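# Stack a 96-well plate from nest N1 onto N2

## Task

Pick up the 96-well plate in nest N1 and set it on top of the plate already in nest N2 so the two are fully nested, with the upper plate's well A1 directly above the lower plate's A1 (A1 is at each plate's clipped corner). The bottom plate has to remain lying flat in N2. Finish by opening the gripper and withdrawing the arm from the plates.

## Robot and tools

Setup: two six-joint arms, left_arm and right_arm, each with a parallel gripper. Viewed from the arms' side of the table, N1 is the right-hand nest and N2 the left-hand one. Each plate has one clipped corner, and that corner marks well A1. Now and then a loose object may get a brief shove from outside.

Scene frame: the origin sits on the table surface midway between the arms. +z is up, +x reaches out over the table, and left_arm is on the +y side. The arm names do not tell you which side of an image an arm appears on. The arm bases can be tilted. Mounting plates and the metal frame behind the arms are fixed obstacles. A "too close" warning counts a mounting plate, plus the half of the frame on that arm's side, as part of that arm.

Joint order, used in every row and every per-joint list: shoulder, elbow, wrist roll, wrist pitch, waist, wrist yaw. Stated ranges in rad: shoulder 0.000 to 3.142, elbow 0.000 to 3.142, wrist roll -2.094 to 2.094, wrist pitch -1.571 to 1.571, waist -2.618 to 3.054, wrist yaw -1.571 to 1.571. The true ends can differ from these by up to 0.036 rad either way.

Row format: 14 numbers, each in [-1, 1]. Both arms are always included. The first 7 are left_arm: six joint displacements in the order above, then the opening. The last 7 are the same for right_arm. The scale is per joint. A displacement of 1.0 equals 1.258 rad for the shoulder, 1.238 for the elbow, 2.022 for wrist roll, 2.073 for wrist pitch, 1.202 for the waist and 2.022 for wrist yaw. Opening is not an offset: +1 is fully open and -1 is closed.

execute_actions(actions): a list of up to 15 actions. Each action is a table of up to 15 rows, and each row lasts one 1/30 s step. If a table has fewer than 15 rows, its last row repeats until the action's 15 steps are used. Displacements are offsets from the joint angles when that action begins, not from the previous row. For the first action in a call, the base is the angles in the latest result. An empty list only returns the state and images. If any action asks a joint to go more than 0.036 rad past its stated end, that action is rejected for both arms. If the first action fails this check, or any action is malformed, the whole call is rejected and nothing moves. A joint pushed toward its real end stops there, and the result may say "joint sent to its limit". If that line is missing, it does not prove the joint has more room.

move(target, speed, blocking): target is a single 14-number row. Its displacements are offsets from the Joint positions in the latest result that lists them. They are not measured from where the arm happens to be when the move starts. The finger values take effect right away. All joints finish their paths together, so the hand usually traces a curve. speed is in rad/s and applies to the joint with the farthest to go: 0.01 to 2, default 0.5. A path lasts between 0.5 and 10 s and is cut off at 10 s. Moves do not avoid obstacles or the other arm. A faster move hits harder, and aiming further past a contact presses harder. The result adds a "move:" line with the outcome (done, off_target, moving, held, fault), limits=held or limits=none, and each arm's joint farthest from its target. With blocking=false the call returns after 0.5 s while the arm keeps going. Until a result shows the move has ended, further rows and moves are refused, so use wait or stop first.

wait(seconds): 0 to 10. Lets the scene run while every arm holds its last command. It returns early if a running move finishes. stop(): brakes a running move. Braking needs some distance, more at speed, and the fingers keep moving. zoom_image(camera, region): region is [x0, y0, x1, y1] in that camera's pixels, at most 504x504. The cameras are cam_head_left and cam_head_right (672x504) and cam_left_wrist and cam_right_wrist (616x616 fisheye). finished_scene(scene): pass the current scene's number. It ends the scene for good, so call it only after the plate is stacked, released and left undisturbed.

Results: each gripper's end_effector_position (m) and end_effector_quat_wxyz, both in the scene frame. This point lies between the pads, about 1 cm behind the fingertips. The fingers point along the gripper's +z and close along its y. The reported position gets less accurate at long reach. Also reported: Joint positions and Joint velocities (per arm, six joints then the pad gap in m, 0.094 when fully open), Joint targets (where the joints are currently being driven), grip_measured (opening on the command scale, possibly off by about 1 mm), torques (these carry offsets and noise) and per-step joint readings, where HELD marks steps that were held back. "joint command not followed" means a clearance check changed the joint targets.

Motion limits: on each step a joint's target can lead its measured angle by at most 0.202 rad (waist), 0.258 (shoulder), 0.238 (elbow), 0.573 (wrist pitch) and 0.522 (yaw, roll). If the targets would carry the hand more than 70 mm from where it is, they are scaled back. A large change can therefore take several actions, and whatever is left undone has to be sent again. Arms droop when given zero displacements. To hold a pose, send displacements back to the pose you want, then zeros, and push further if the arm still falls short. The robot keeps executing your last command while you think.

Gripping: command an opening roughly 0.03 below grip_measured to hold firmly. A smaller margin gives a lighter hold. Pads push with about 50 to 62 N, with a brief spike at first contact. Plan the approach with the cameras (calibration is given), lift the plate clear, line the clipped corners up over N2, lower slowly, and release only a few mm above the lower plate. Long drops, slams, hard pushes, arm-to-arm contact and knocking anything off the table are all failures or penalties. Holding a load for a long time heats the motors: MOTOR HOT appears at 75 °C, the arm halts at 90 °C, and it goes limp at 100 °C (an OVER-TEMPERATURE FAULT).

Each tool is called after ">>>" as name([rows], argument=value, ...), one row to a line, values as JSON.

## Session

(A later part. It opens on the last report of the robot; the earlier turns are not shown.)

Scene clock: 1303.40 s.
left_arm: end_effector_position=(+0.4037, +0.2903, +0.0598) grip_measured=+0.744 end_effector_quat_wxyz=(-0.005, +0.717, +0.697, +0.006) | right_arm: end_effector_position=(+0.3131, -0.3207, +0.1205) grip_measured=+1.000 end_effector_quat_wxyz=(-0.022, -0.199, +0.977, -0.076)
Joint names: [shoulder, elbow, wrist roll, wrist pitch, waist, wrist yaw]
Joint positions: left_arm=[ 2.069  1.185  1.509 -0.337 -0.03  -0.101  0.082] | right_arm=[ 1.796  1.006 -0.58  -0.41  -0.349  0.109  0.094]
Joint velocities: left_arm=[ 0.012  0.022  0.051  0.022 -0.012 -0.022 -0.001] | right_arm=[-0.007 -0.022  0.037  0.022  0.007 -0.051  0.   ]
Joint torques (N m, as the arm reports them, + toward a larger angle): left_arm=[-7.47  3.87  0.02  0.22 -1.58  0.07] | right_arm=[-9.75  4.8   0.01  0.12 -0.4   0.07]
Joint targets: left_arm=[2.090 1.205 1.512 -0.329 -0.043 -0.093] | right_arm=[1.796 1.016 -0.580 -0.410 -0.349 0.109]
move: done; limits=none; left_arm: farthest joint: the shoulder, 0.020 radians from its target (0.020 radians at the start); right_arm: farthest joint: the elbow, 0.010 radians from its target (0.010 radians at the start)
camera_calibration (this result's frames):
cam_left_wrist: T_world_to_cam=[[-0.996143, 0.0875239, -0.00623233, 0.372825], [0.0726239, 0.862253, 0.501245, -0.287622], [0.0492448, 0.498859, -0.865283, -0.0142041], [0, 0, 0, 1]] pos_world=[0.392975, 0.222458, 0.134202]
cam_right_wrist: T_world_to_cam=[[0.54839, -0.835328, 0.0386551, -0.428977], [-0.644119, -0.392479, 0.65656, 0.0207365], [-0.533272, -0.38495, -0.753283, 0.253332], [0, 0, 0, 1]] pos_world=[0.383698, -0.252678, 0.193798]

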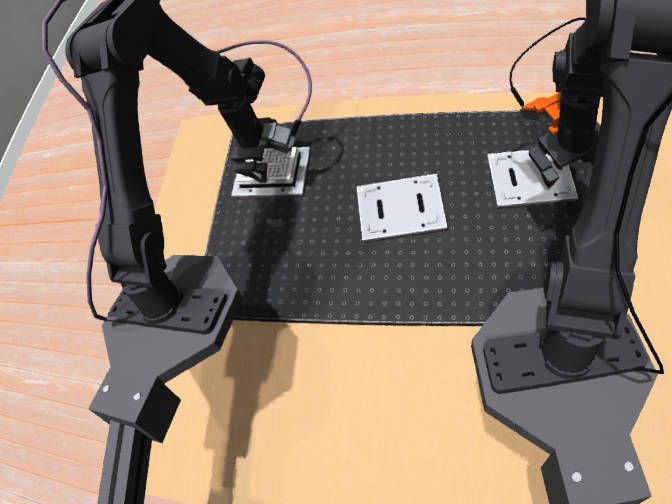

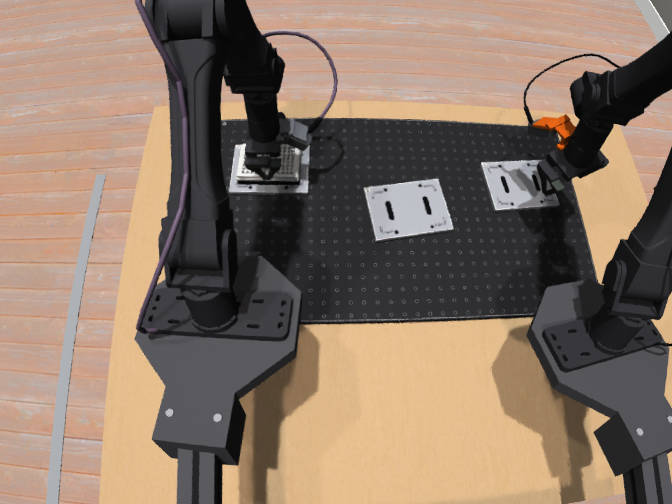

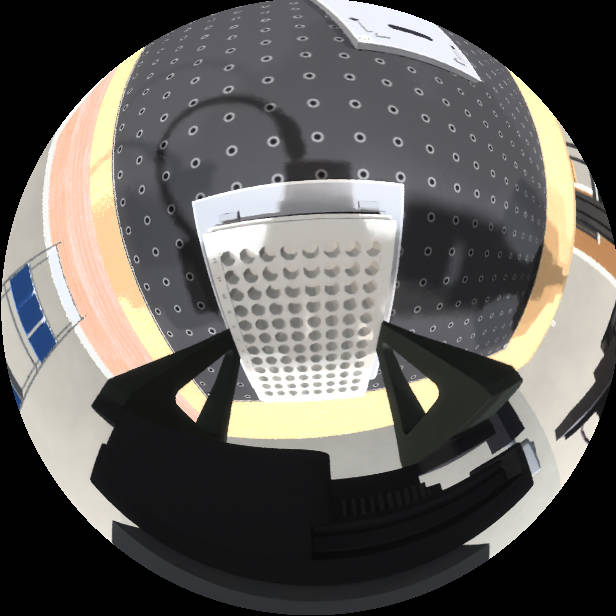

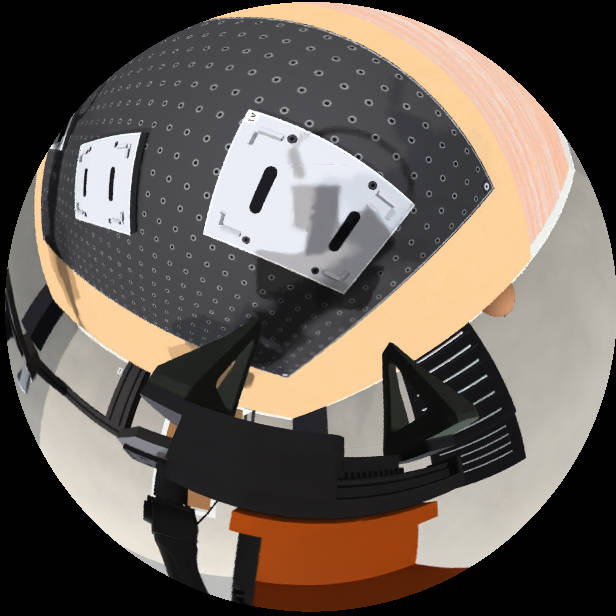

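>>> move(target=[-0.006,0.016,0,0,0.006,0.005,0.712, 0,0.008,0,0,0,0,1], speed=0.05)

>>> move(target=[-0.006,0.016,0,0,0,0,1, 0,0.008,0,0,0,0,1], speed=0.05)

Scene clock: 1308.83 s.
left_arm: end_effector_position=(+0.4037, +0.2904, +0.0598) grip_measured=+0.744 end_effector_quat_wxyz=(-0.005, +0.717, +0.697, +0.007) | right_arm: end_effector_position=(+0.3131, -0.3207, +0.1205) grip_measured=+1.000 end_effector_quat_wxyz=(-0.022, -0.199, +0.977, -0.076)
Joint names: [shoulder, elbow, wrist roll, wrist pitch, waist, wrist yaw]
Joint positions: left_arm=[ 2.069  1.185  1.509 -0.337 -0.03  -0.101  0.082] | right_arm=[ 1.796  1.006 -0.58  -0.41  -0.349  0.109  0.094]
Joint velocities: left_arm=[-0.007 -0.027 -0.081 -0.007  0.002  0.051  0.001] | right_arm=[-0.007 -0.012 -0.022  0.007 -0.012 -0.037  0.   ]
Joint torques (N m, as the arm reports them, + toward a larger angle): left_arm=[-9.35  3.86  0.01  0.14 -0.26  0.1 ] | right_arm=[-9.78  4.81  0.01  0.12 -0.4   0.08]
Joint targets: left_arm=[2.062 1.205 1.510 -0.337 -0.023 -0.091] | right_arm=[1.796 1.016 -0.580 -0.410 -0.349 0.109]
move: done; limits=none; left_arm: farthest joint: the elbow, 0.020 radians from its target (0.020 radians at the start); right_arm: farthest joint: the elbow, 0.010 radians from its target (0.010 radians at the start)
camera_calibration (this result's frames):
cam_left_wrist: T_world_to_cam=[[-0.996143, 0.0875279, -0.00623451, 0.372824], [0.0725887, 0.861871, 0.501905, -0.287656], [0.049304, 0.499516, -0.8649, -0.0145081], [0, 0, 0, 1]] pos_world=[0.392982, 0.222537, 0.134152]
cam_right_wrist: T_world_to_cam=[[0.54839, -0.835328, 0.0386551, -0.428977], [-0.644119, -0.392479, 0.65656, 0.0207365], [-0.533272, -0.38495, -0.753283, 0.253332], [0, 0, 0, 1]] pos_world=[0.383698, -0.252678, 0.193798]

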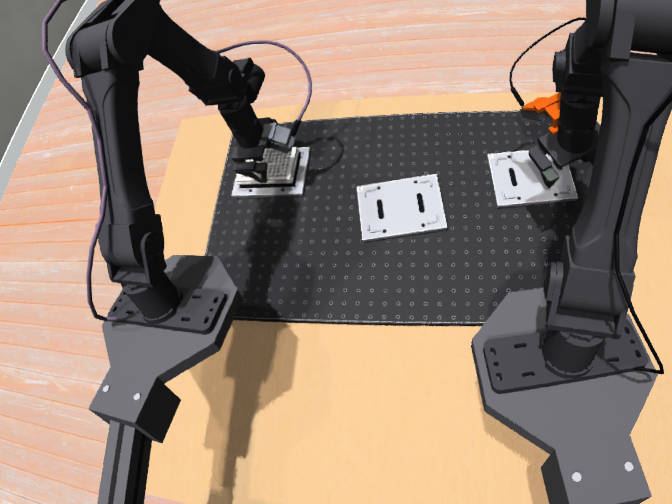

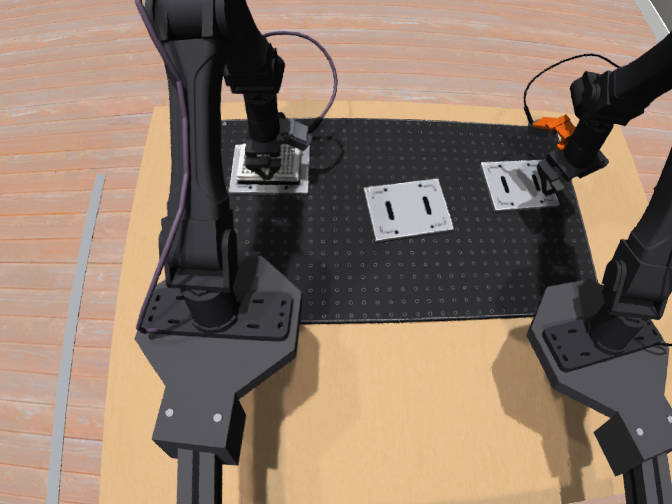

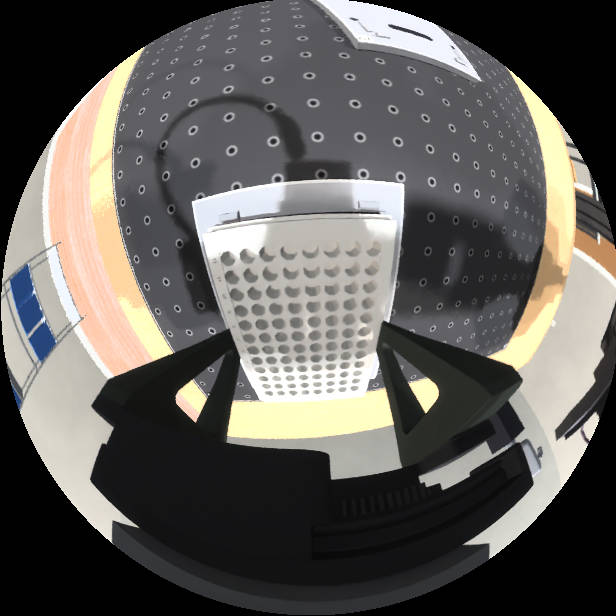

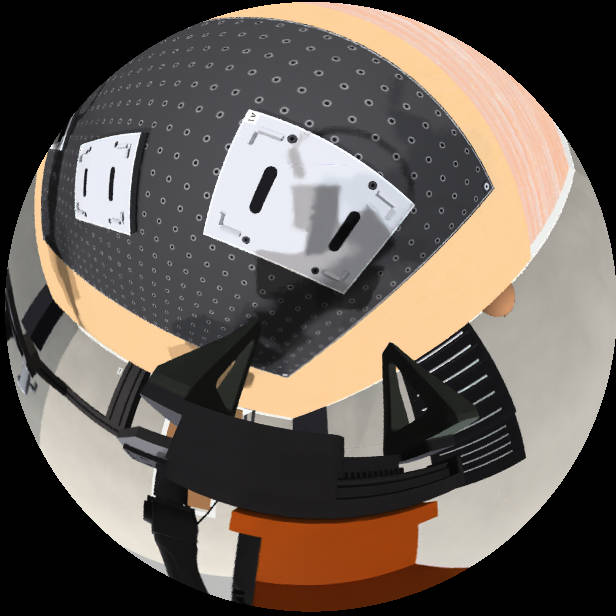

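Scene clock: 1309.53 s.
left_arm: end_effector_position=(+0.4039, +0.2904, +0.0598) grip_measured=+1.000 end_effector_quat_wxyz=(-0.005, +0.717, +0.697, +0.007) | right_arm: end_effector_position=(+0.3131, -0.3207, +0.1205) grip_measured=+1.000 end_effector_quat_wxyz=(-0.022, -0.199, +0.977, -0.076)
Joint names: [shoulder, elbow, wrist roll, wrist pitch, waist, wrist yaw]
Joint positions: left_arm=[ 2.069  1.185  1.509 -0.336 -0.03  -0.101  0.094] | right_arm=[ 1.796  1.006 -0.58  -0.41  -0.349  0.109  0.094]
Joint velocities: left_arm=[-0.007  0.012 -0.007 -0.022  0.007  0.051  0.   ] | right_arm=[ 0.002  0.012  0.007 -0.022 -0.007  0.081  0.   ]
Joint torques (N m, as the arm reports them, + toward a larger angle): left_arm=[-9.33  3.85  0.    0.12 -0.72  0.  ] | right_arm=[-9.77  4.8   0.    0.11 -0.37  0.07]
Joint targets: left_arm=[2.062 1.205 1.509 -0.337 -0.030 -0.101] | right_arm=[1.796 1.016 -0.580 -0.410 -0.349 0.109]
move: done; limits=none; left_arm: farthest joint: the elbow, 0.020 radians from its target (0.020 radians at the start); right_arm: farthest joint: the elbow, 0.010 radians from its target (0.010 radians at the start)
camera_calibration (this result's frames):
cam_left_wrist: T_world_to_cam=[[-0.996143, 0.0874629, -0.00699469, 0.373078], [0.0721529, 0.861911, 0.5019, -0.28749], [0.0499265, 0.49946, -0.864897, -0.014744], [0, 0, 0, 1]] pos_world=[0.393118, 0.222524, 0.134149]
cam_right_wrist: T_world_to_cam=[[0.54839, -0.835328, 0.0386551, -0.428977], [-0.644119, -0.392479, 0.65656, 0.0207365], [-0.533272, -0.38495, -0.753283, 0.253332], [0, 0, 0, 1]] pos_world=[0.383698, -0.252678, 0.193798]

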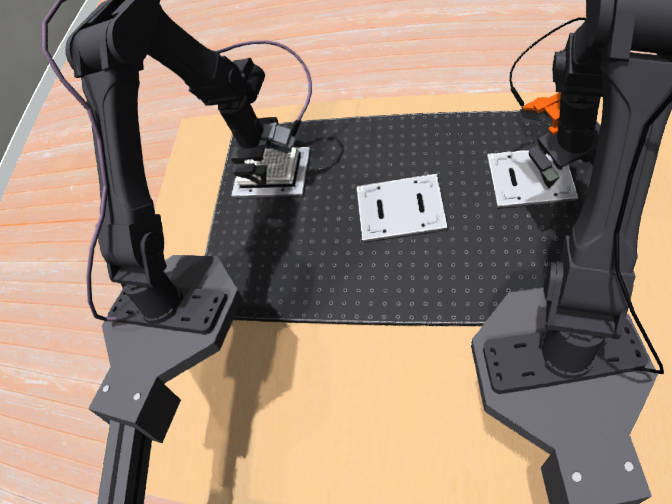

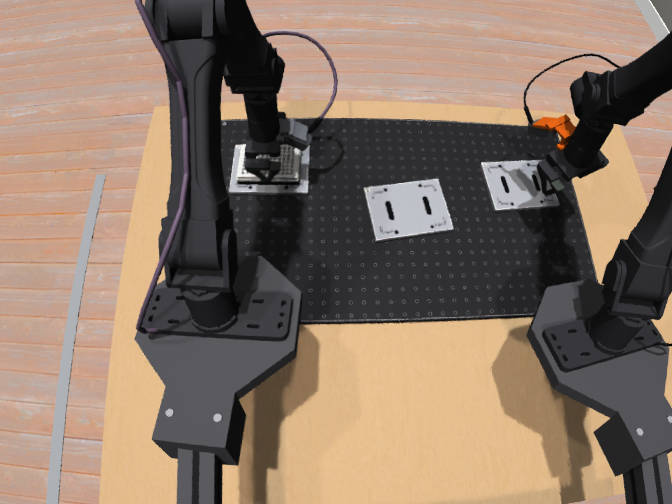

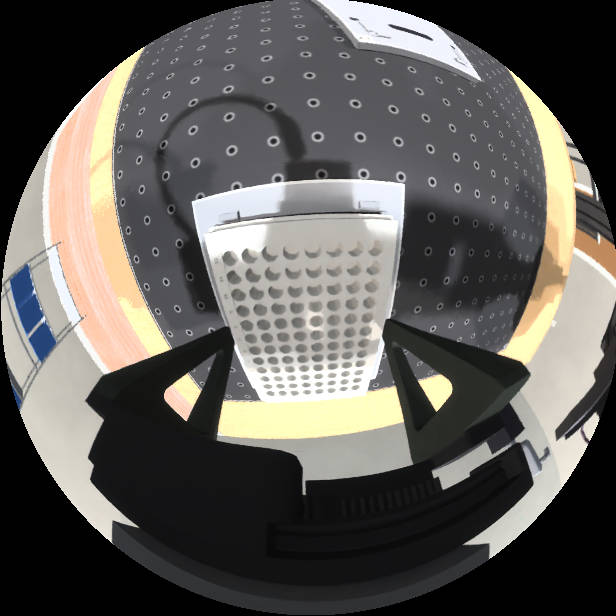

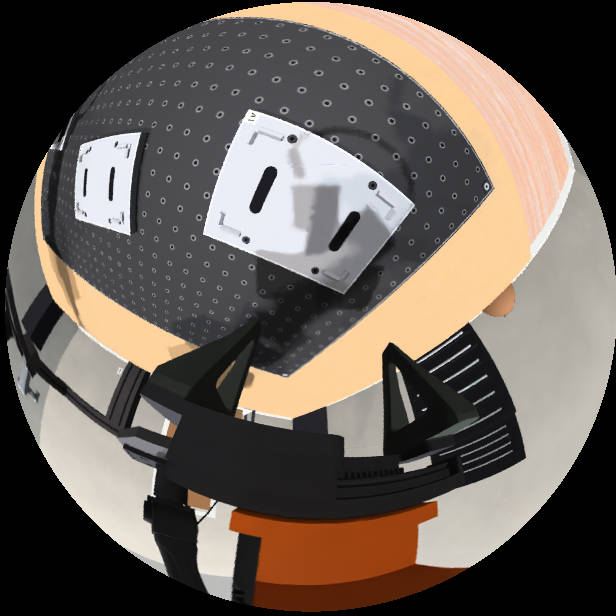

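>>> move(target=[-0.07,0.016,0,-0.036,0,0,1, 0,0.008,0,0,0,0,1], speed=0.15)

>>> zoom_image(camera="cam_left_wrist", region=[150,150,450,420])

Scene clock: 1314.40 s.
left_arm: end_effector_position=(+0.4066, +0.2920, +0.0813) grip_measured=+1.000 end_effector_quat_wxyz=(-0.003, +0.717, +0.697, +0.008) | right_arm: end_effector_position=(+0.3131, -0.3207, +0.1205) grip_measured=+1.000 end_effector_quat_wxyz=(-0.022, -0.199, +0.977, -0.076)
Joint names: [shoulder, elbow, wrist roll, wrist pitch, waist, wrist yaw]
Joint positions: left_arm=[ 2.005  1.185  1.509 -0.397 -0.03  -0.101  0.094] | right_arm=[ 1.796  1.006 -0.58  -0.41  -0.349  0.109  0.094]
Joint velocities: left_arm=[ 0.002 -0.012 -0.022 -0.066 -0.012 -0.007  0.   ] | right_arm=[-0.007  0.002  0.051  0.022 -0.002  0.051  0.   ]
Joint torques (N m, as the arm reports them, + toward a larger angle): left_arm=[-10.39   4.14   0.     0.05  -0.72   0.  ] | right_arm=[-9.75  4.8   0.01  0.11 -0.4   0.07]
Joint targets: left_arm=[1.981 1.205 1.509 -0.411 -0.030 -0.101] | right_arm=[1.796 1.016 -0.580 -0.410 -0.349 0.109]
move: off_target (left_arm); limits=none; left_arm: farthest joint: the shoulder, 0.024 radians from its target (0.089 radians at the start); right_arm: farthest joint: the elbow, 0.010 radians from its target (0.010 radians at the start)
camera_calibration (this result's frames):
cam_left_wrist: T_world_to_cam=[[-0.996139, 0.08717, -0.0104154, 0.376088], [0.0701918, 0.862087, 0.501876, -0.299101], [0.0527275, 0.499207, -0.864877, 0.00185279], [0, 0, 0, 1]] pos_world=[0.395533, 0.224142, 0.155631]
cam_right_wrist: T_world_to_cam=[[0.54839, -0.835328, 0.0386551, -0.428977], [-0.644119, -0.392479, 0.65656, 0.0207365], [-0.533272, -0.38495, -0.753283, 0.253332], [0, 0, 0, 1]] pos_world=[0.383698, -0.252678, 0.193798]

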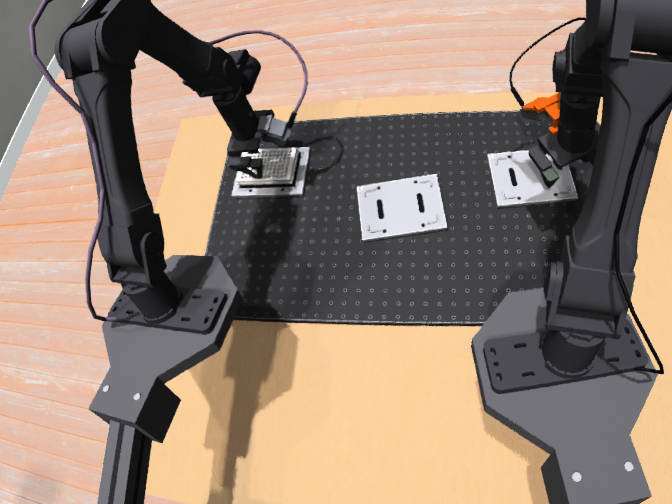

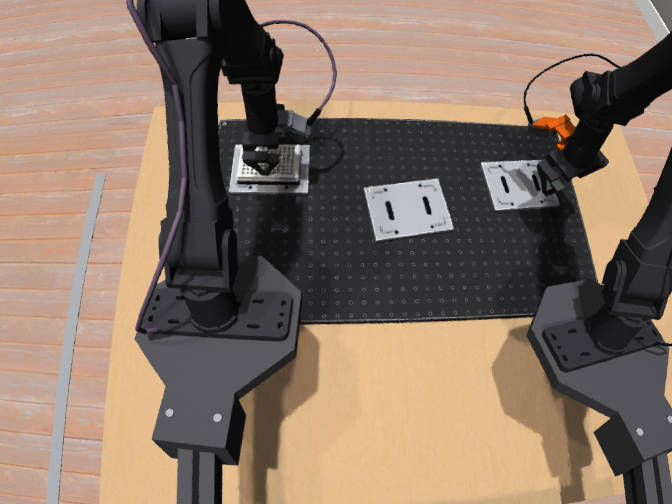

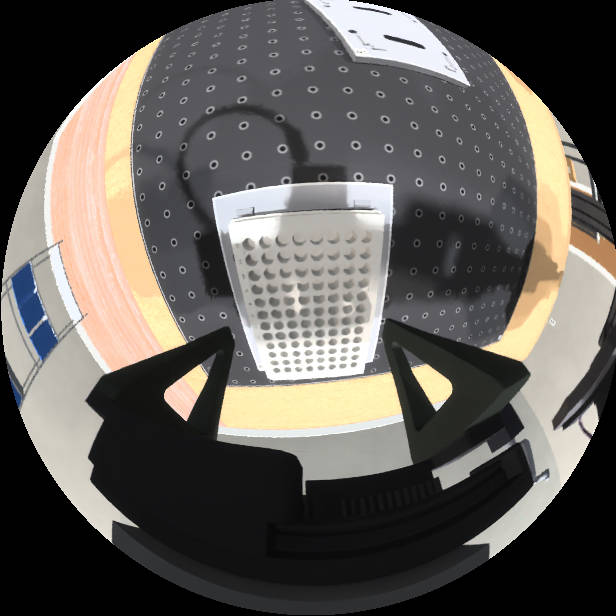

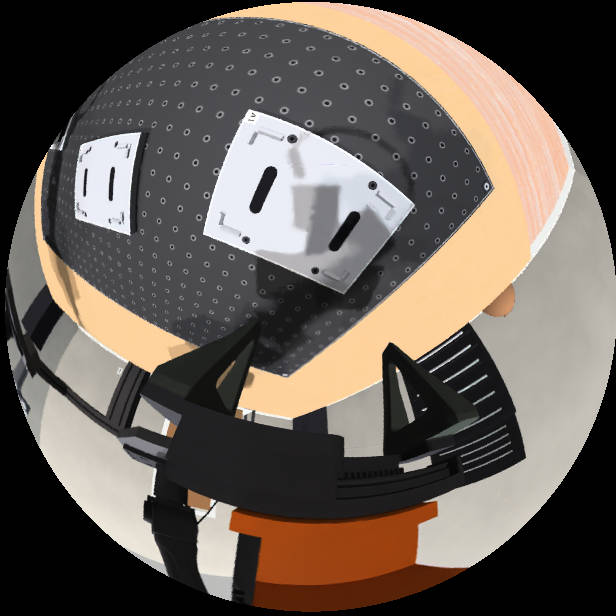

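Region (150, 150, 450, 420) of cam_left_wrist's 616x616 image, scaled by 1.680, with more detail than that image has; it fills the top 454 rows of this view, and the rest is white.

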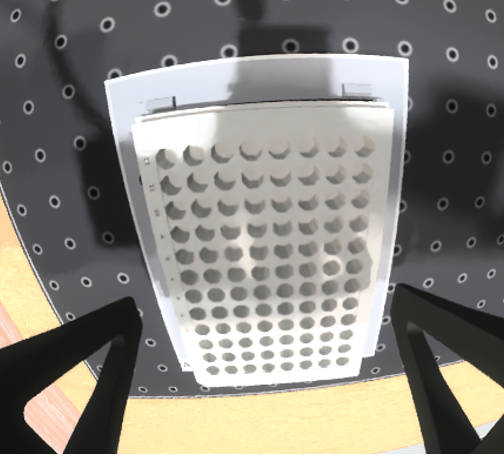

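>>> move(target=[-0.36,-0.25,0,-0.06,0,0,1, 0,0.008,0,0,0,0,1], speed=0.6)

>>> zoom_image(camera="cam_head_left", region=[220,125,320,205])

>>> zoom_image(camera="cam_head_right", region=[220,125,320,205])

Scene clock: 1321.97 s.
left_arm: end_effector_position=(+0.3457, +0.3047, +0.1648) grip_measured=+1.000 end_effector_quat_wxyz=(+0.007, +0.716, +0.698, +0.017) | right_arm: end_effector_position=(+0.3131, -0.3207, +0.1205) grip_measured=+1.000 end_effector_quat_wxyz=(-0.022, -0.199, +0.977, -0.076)
Joint names: [shoulder, elbow, wrist roll, wrist pitch, waist, wrist yaw]
Joint positions: left_arm=[ 1.574  0.893  1.509 -0.508 -0.03  -0.101  0.094] | right_arm=[ 1.796  1.006 -0.58  -0.41  -0.349  0.109  0.094]
Joint velocities: left_arm=[ 0.007  0.002 -0.037 -0.022  0.002  0.066  0.   ] | right_arm=[ 0.002  0.007 -0.11  -0.022 -0.012  0.037  0.   ]
Joint torques (N m, as the arm reports them, + toward a larger angle): left_arm=[-7.93  2.21  0.    0.06 -0.49  0.  ] | right_arm=[-9.77  4.8   0.02  0.12 -0.4   0.07]
Joint targets: left_arm=[1.553 0.876 1.509 -0.522 -0.030 -0.101] | right_arm=[1.796 1.016 -0.580 -0.410 -0.349 0.109]
move: off_target (left_arm); limits=none; left_arm: farthest joint: the shoulder, 0.022 radians from its target (0.453 radians at the start); right_arm: farthest joint: the elbow, 0.010 radians from its target (0.010 radians at the start)
camera_calibration (this result's frames):
cam_left_wrist: T_world_to_cam=[[-0.995671, 0.0847552, -0.0381533, 0.320364], [0.0542893, 0.863493, 0.50143, -0.342482], [0.0754439, 0.497188, -0.864356, 0.0635833], [0, 0, 0, 1]] pos_world=[0.332774, 0.236966, 0.238913]
cam_right_wrist: T_world_to_cam=[[0.54839, -0.835328, 0.0386551, -0.428977], [-0.644119, -0.392479, 0.65656, 0.0207365], [-0.533272, -0.38495, -0.753283, 0.253332], [0, 0, 0, 1]] pos_world=[0.383698, -0.252678, 0.193798]

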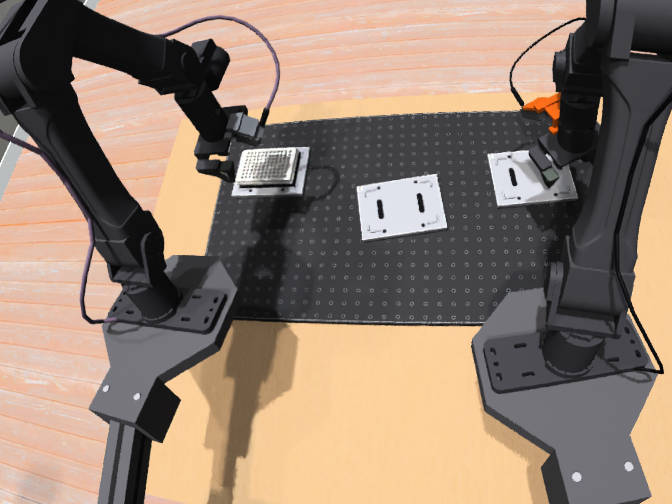

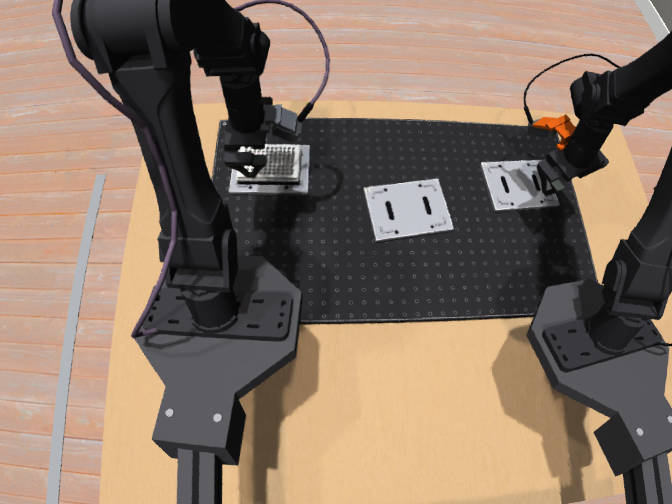

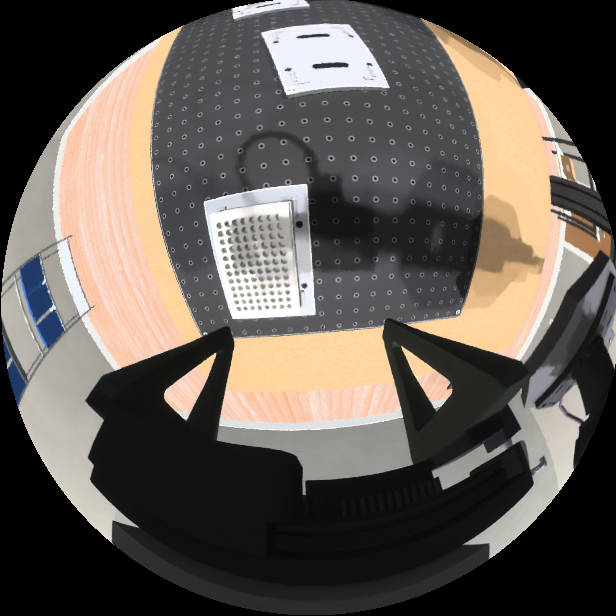

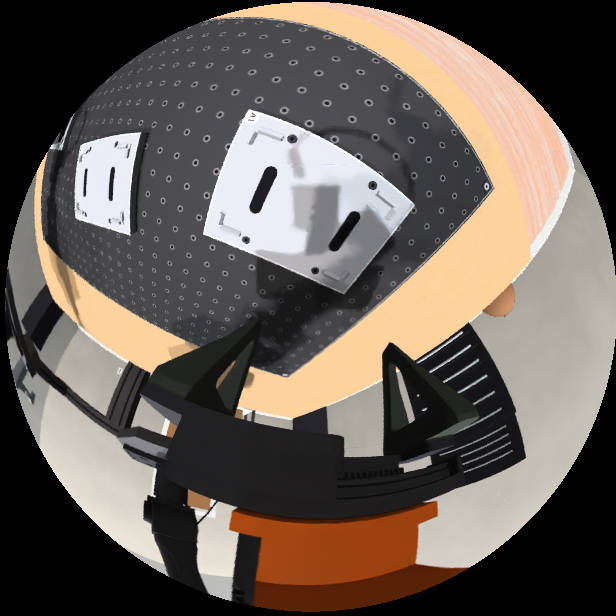

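Region (220, 125, 320, 205) of cam_head_left's 672x504 image, scaled by 5.040, with more detail than that image has; it fills the top 403 rows of this view, and the rest is white.

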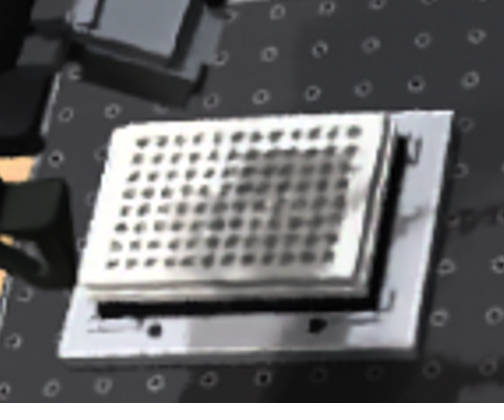

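Region (220, 125, 320, 205) of cam_head_right's 672x504 image, scaled by 5.040, with more detail than that image has; it fills the top 403 rows of this view, and the rest is white.

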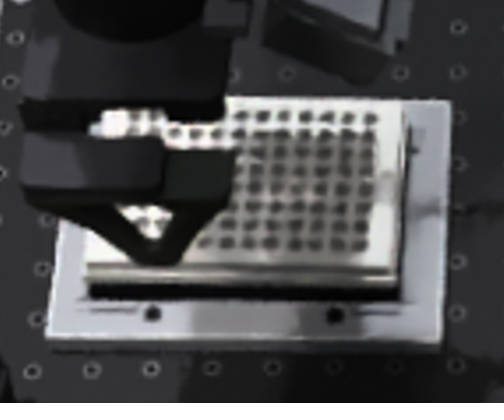

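>>> zoom_image(camera="cam_left_wrist", region=[195,175,335,335])

Region (195, 175, 335, 335) of cam_left_wrist's 616x616 image, scaled by 3.150, with more detail than that image has; it fills the left 441 columns of this view, and the rest is white.

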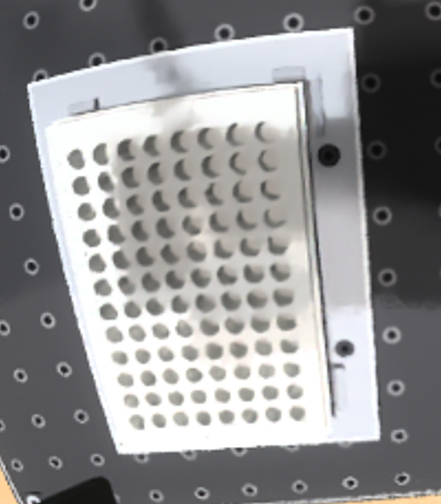

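>>> zoom_image(camera="cam_head_left", region=[270,165,310,197])

>>> zoom_image(camera="cam_head_left", region=[228,165,268,197])

Region (270, 165, 310, 197) of cam_head_left's 672x504 image, scaled by 12.600, with more detail than that image has; it fills the top 403 rows of this view, and the rest is white.

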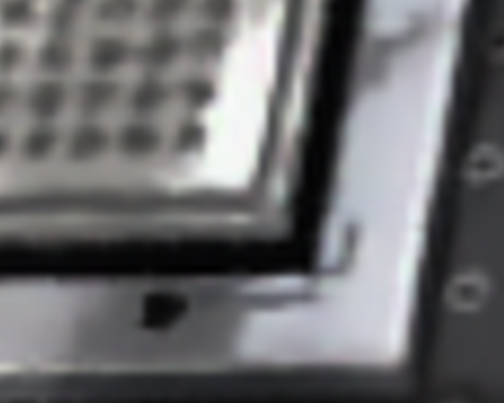

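Region (228, 165, 268, 197) of cam_head_left's 672x504 image, scaled by 12.600, with more detail than that image has; it fills the top 403 rows of this view, and the rest is white.

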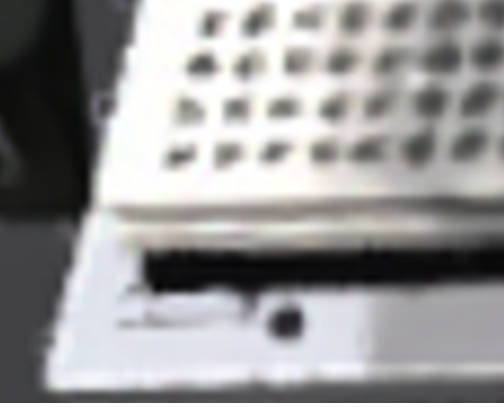

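>>> move(target=[0.36,0.01,0,0.174,-0.34,-0.053,1, 0,0.008,0,0,0,0,1], speed=0.6)

Scene clock: 1381.13 s.
left_arm: end_effector_position=(+0.2992, +0.1719, +0.0596) grip_measured=+1.000 end_effector_quat_wxyz=(-0.001, +0.838, +0.545, -0.004) | right_arm: end_effector_position=(+0.3131, -0.3207, +0.1205) grip_measured=+1.000 end_effector_quat_wxyz=(-0.022, -0.199, +0.977, -0.076)
Joint names: [shoulder, elbow, wrist roll, wrist pitch, waist, wrist yaw]
Joint positions: left_arm=[ 2.028  0.893  1.509 -0.152 -0.434 -0.208  0.094] | right_arm=[ 1.796  1.006 -0.58  -0.41  -0.349  0.109  0.094]
Joint velocities: left_arm=[ 0.012  0.012 -0.007 -0.066  0.002 -0.051  0.   ] | right_arm=[-0.002  0.002 -0.037  0.022 -0.007  0.007  0.   ]
Joint torques (N m, as the arm reports them, + toward a larger angle): left_arm=[-7.4   2.53  0.    0.18 -1.87  0.03] | right_arm=[-9.74  4.8   0.01  0.11 -0.42  0.07]
Joint targets: left_arm=[2.027 0.906 1.509 -0.147 -0.439 -0.209] | right_arm=[1.796 1.016 -0.580 -0.410 -0.349 0.109]
move: done; limits=none; left_arm: farthest joint: the elbow, 0.012 radians from its target (0.012 radians at the start); right_arm: farthest joint: the elbow, 0.010 radians from its target (0.010 radians at the start)
camera_calibration (this result's frames):
cam_left_wrist: T_world_to_cam=[[-0.888637, 0.458611, 0.000107443, 0.182716], [0.401743, 0.778334, 0.482492, -0.260743], [0.221193, 0.428804, -0.8759, 0.0110358], [0, 0, 0, 1]] pos_world=[0.264679, 0.114418, 0.135453]
cam_right_wrist: T_world_to_cam=[[0.54839, -0.835328, 0.0386551, -0.428977], [-0.644119, -0.392479, 0.65656, 0.0207365], [-0.533272, -0.38495, -0.753283, 0.253332], [0, 0, 0, 1]] pos_world=[0.383698, -0.252678, 0.193798]

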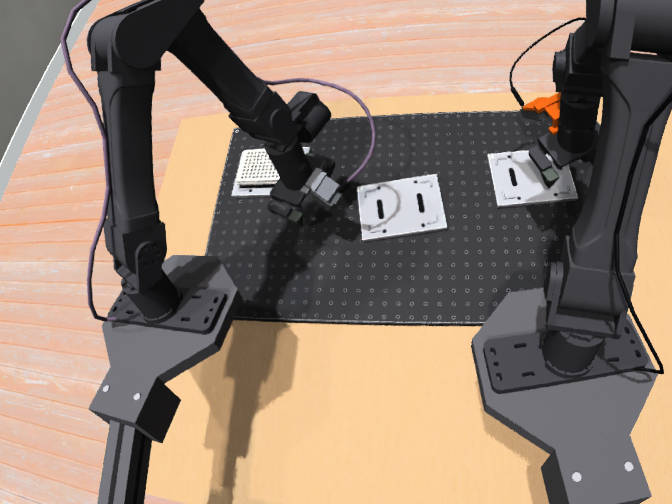

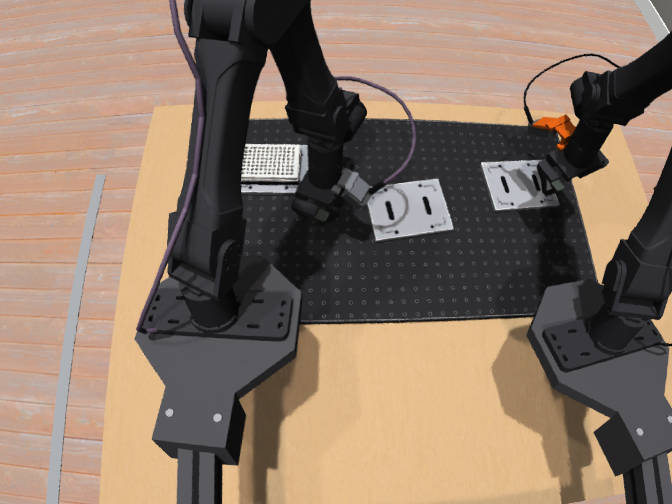

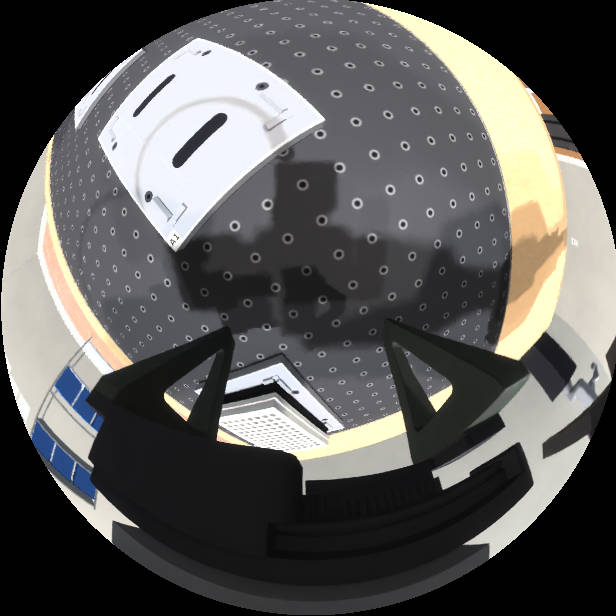

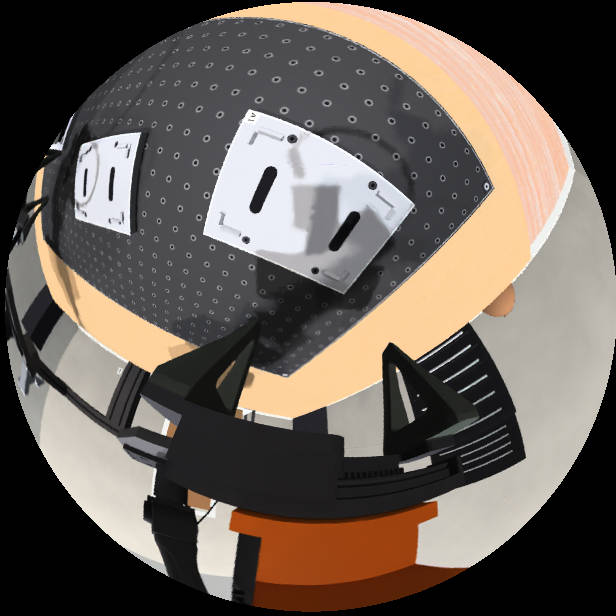

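The stack is visible between the fingers. Zooming.

>>> zoom_image(camera="cam_left_wrist", region=[200,345,360,465])

Region (200, 345, 360, 465) of cam_left_wrist's 616x616 image, scaled by 3.150, with more detail than that image has; it fills the top 378 rows of this view, and the rest is white.

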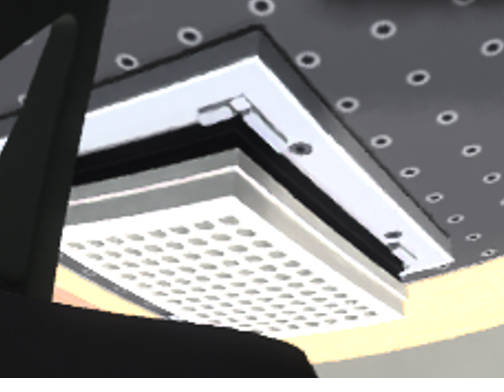

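>>> zoom_image(camera="cam_left_wrist", region=[245,365,315,420])

Region (245, 365, 315, 420) of cam_left_wrist's 616x616 image, scaled by 7.200, with more detail than that image has; it fills the top 396 rows of this view, and the rest is white.

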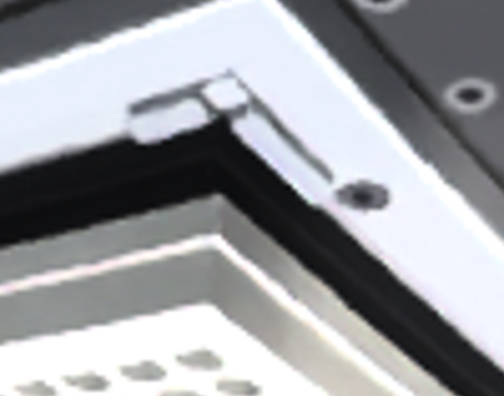

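>>> move(target=[-0.28,0.01,0,-0.17,-0.05,0,1, 0,0.008,0,0,0,0,1], speed=0.8)

Scene clock: 1400.73 s.
left_arm: end_effector_position=(+0.2997, +0.1761, +0.1532) grip_measured=+1.000 end_effector_quat_wxyz=(+0.005, +0.851, +0.526, -0.008) | right_arm: end_effector_position=(+0.3131, -0.3207, +0.1205) grip_measured=+1.000 end_effector_quat_wxyz=(-0.022, -0.199, +0.977, -0.076)
Joint names: [shoulder, elbow, wrist roll, wrist pitch, waist, wrist yaw]
Joint positions: left_arm=[ 1.691  0.893  1.509 -0.491 -0.483 -0.208  0.094] | right_arm=[ 1.796  1.006 -0.58  -0.41  -0.349  0.109  0.094]
Joint velocities: left_arm=[-0.017 -0.002 -0.037 -0.022 -0.002  0.007  0.   ] | right_arm=[-0.002 -0.002 -0.007 -0.037 -0.002 -0.007  0.   ]
Joint torques (N m, as the arm reports them, + toward a larger angle): left_arm=[-7.62  3.92  0.    0.02 -2.16  0.03] | right_arm=[-9.79  4.83  0.01  0.12 -0.39  0.07]
Joint targets: left_arm=[1.675 0.906 1.509 -0.505 -0.495 -0.207] | right_arm=[1.796 1.016 -0.580 -0.410 -0.349 0.109]
move: done; limits=none; left_arm: farthest joint: the shoulder, 0.016 radians from its target (0.352 radians at the start); right_arm: farthest joint: the elbow, 0.010 radians from its target (0.010 radians at the start)
camera_calibration (this result's frames):
cam_left_wrist: T_world_to_cam=[[-0.866807, 0.498589, -0.00732619, 0.168768], [0.436768, 0.766254, 0.471262, -0.316063], [0.24058, 0.405294, -0.881963, 0.0904019], [0, 0, 0, 1]] pos_world=[0.262587, 0.121399, 0.229916]
cam_right_wrist: T_world_to_cam=[[0.54839, -0.835328, 0.0386551, -0.428977], [-0.644119, -0.392479, 0.65656, 0.0207365], [-0.533272, -0.38495, -0.753283, 0.253332], [0, 0, 0, 1]] pos_world=[0.383698, -0.252678, 0.193798]

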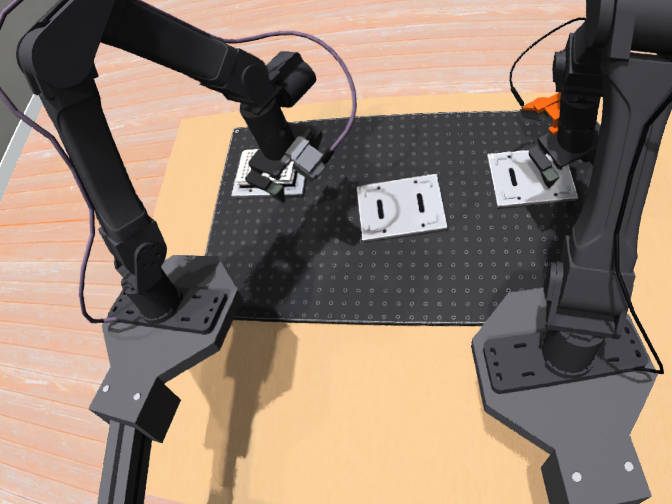

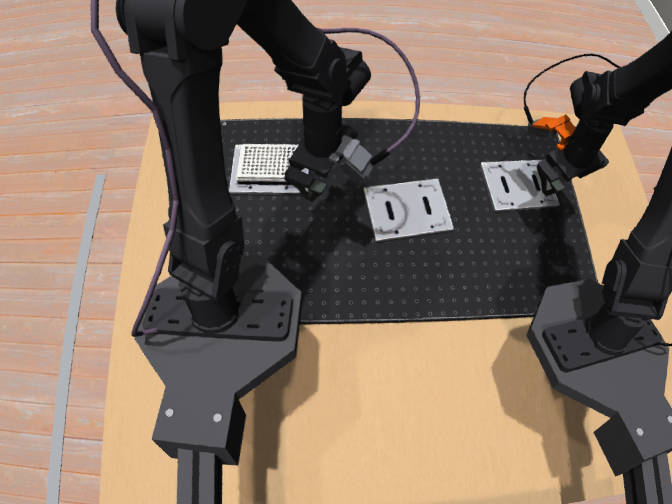

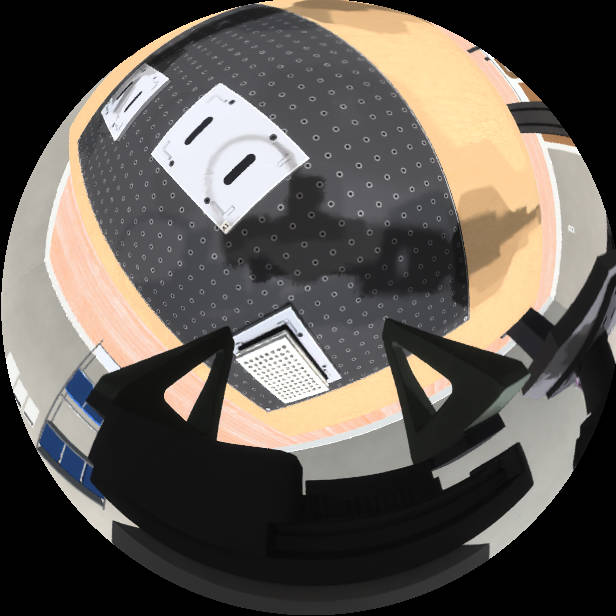

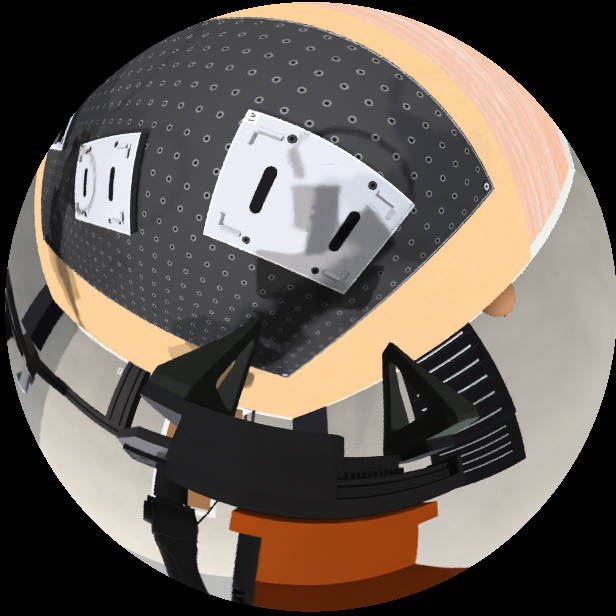

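>>> finished_scene(scene=1)

The scene is finished: the task was done.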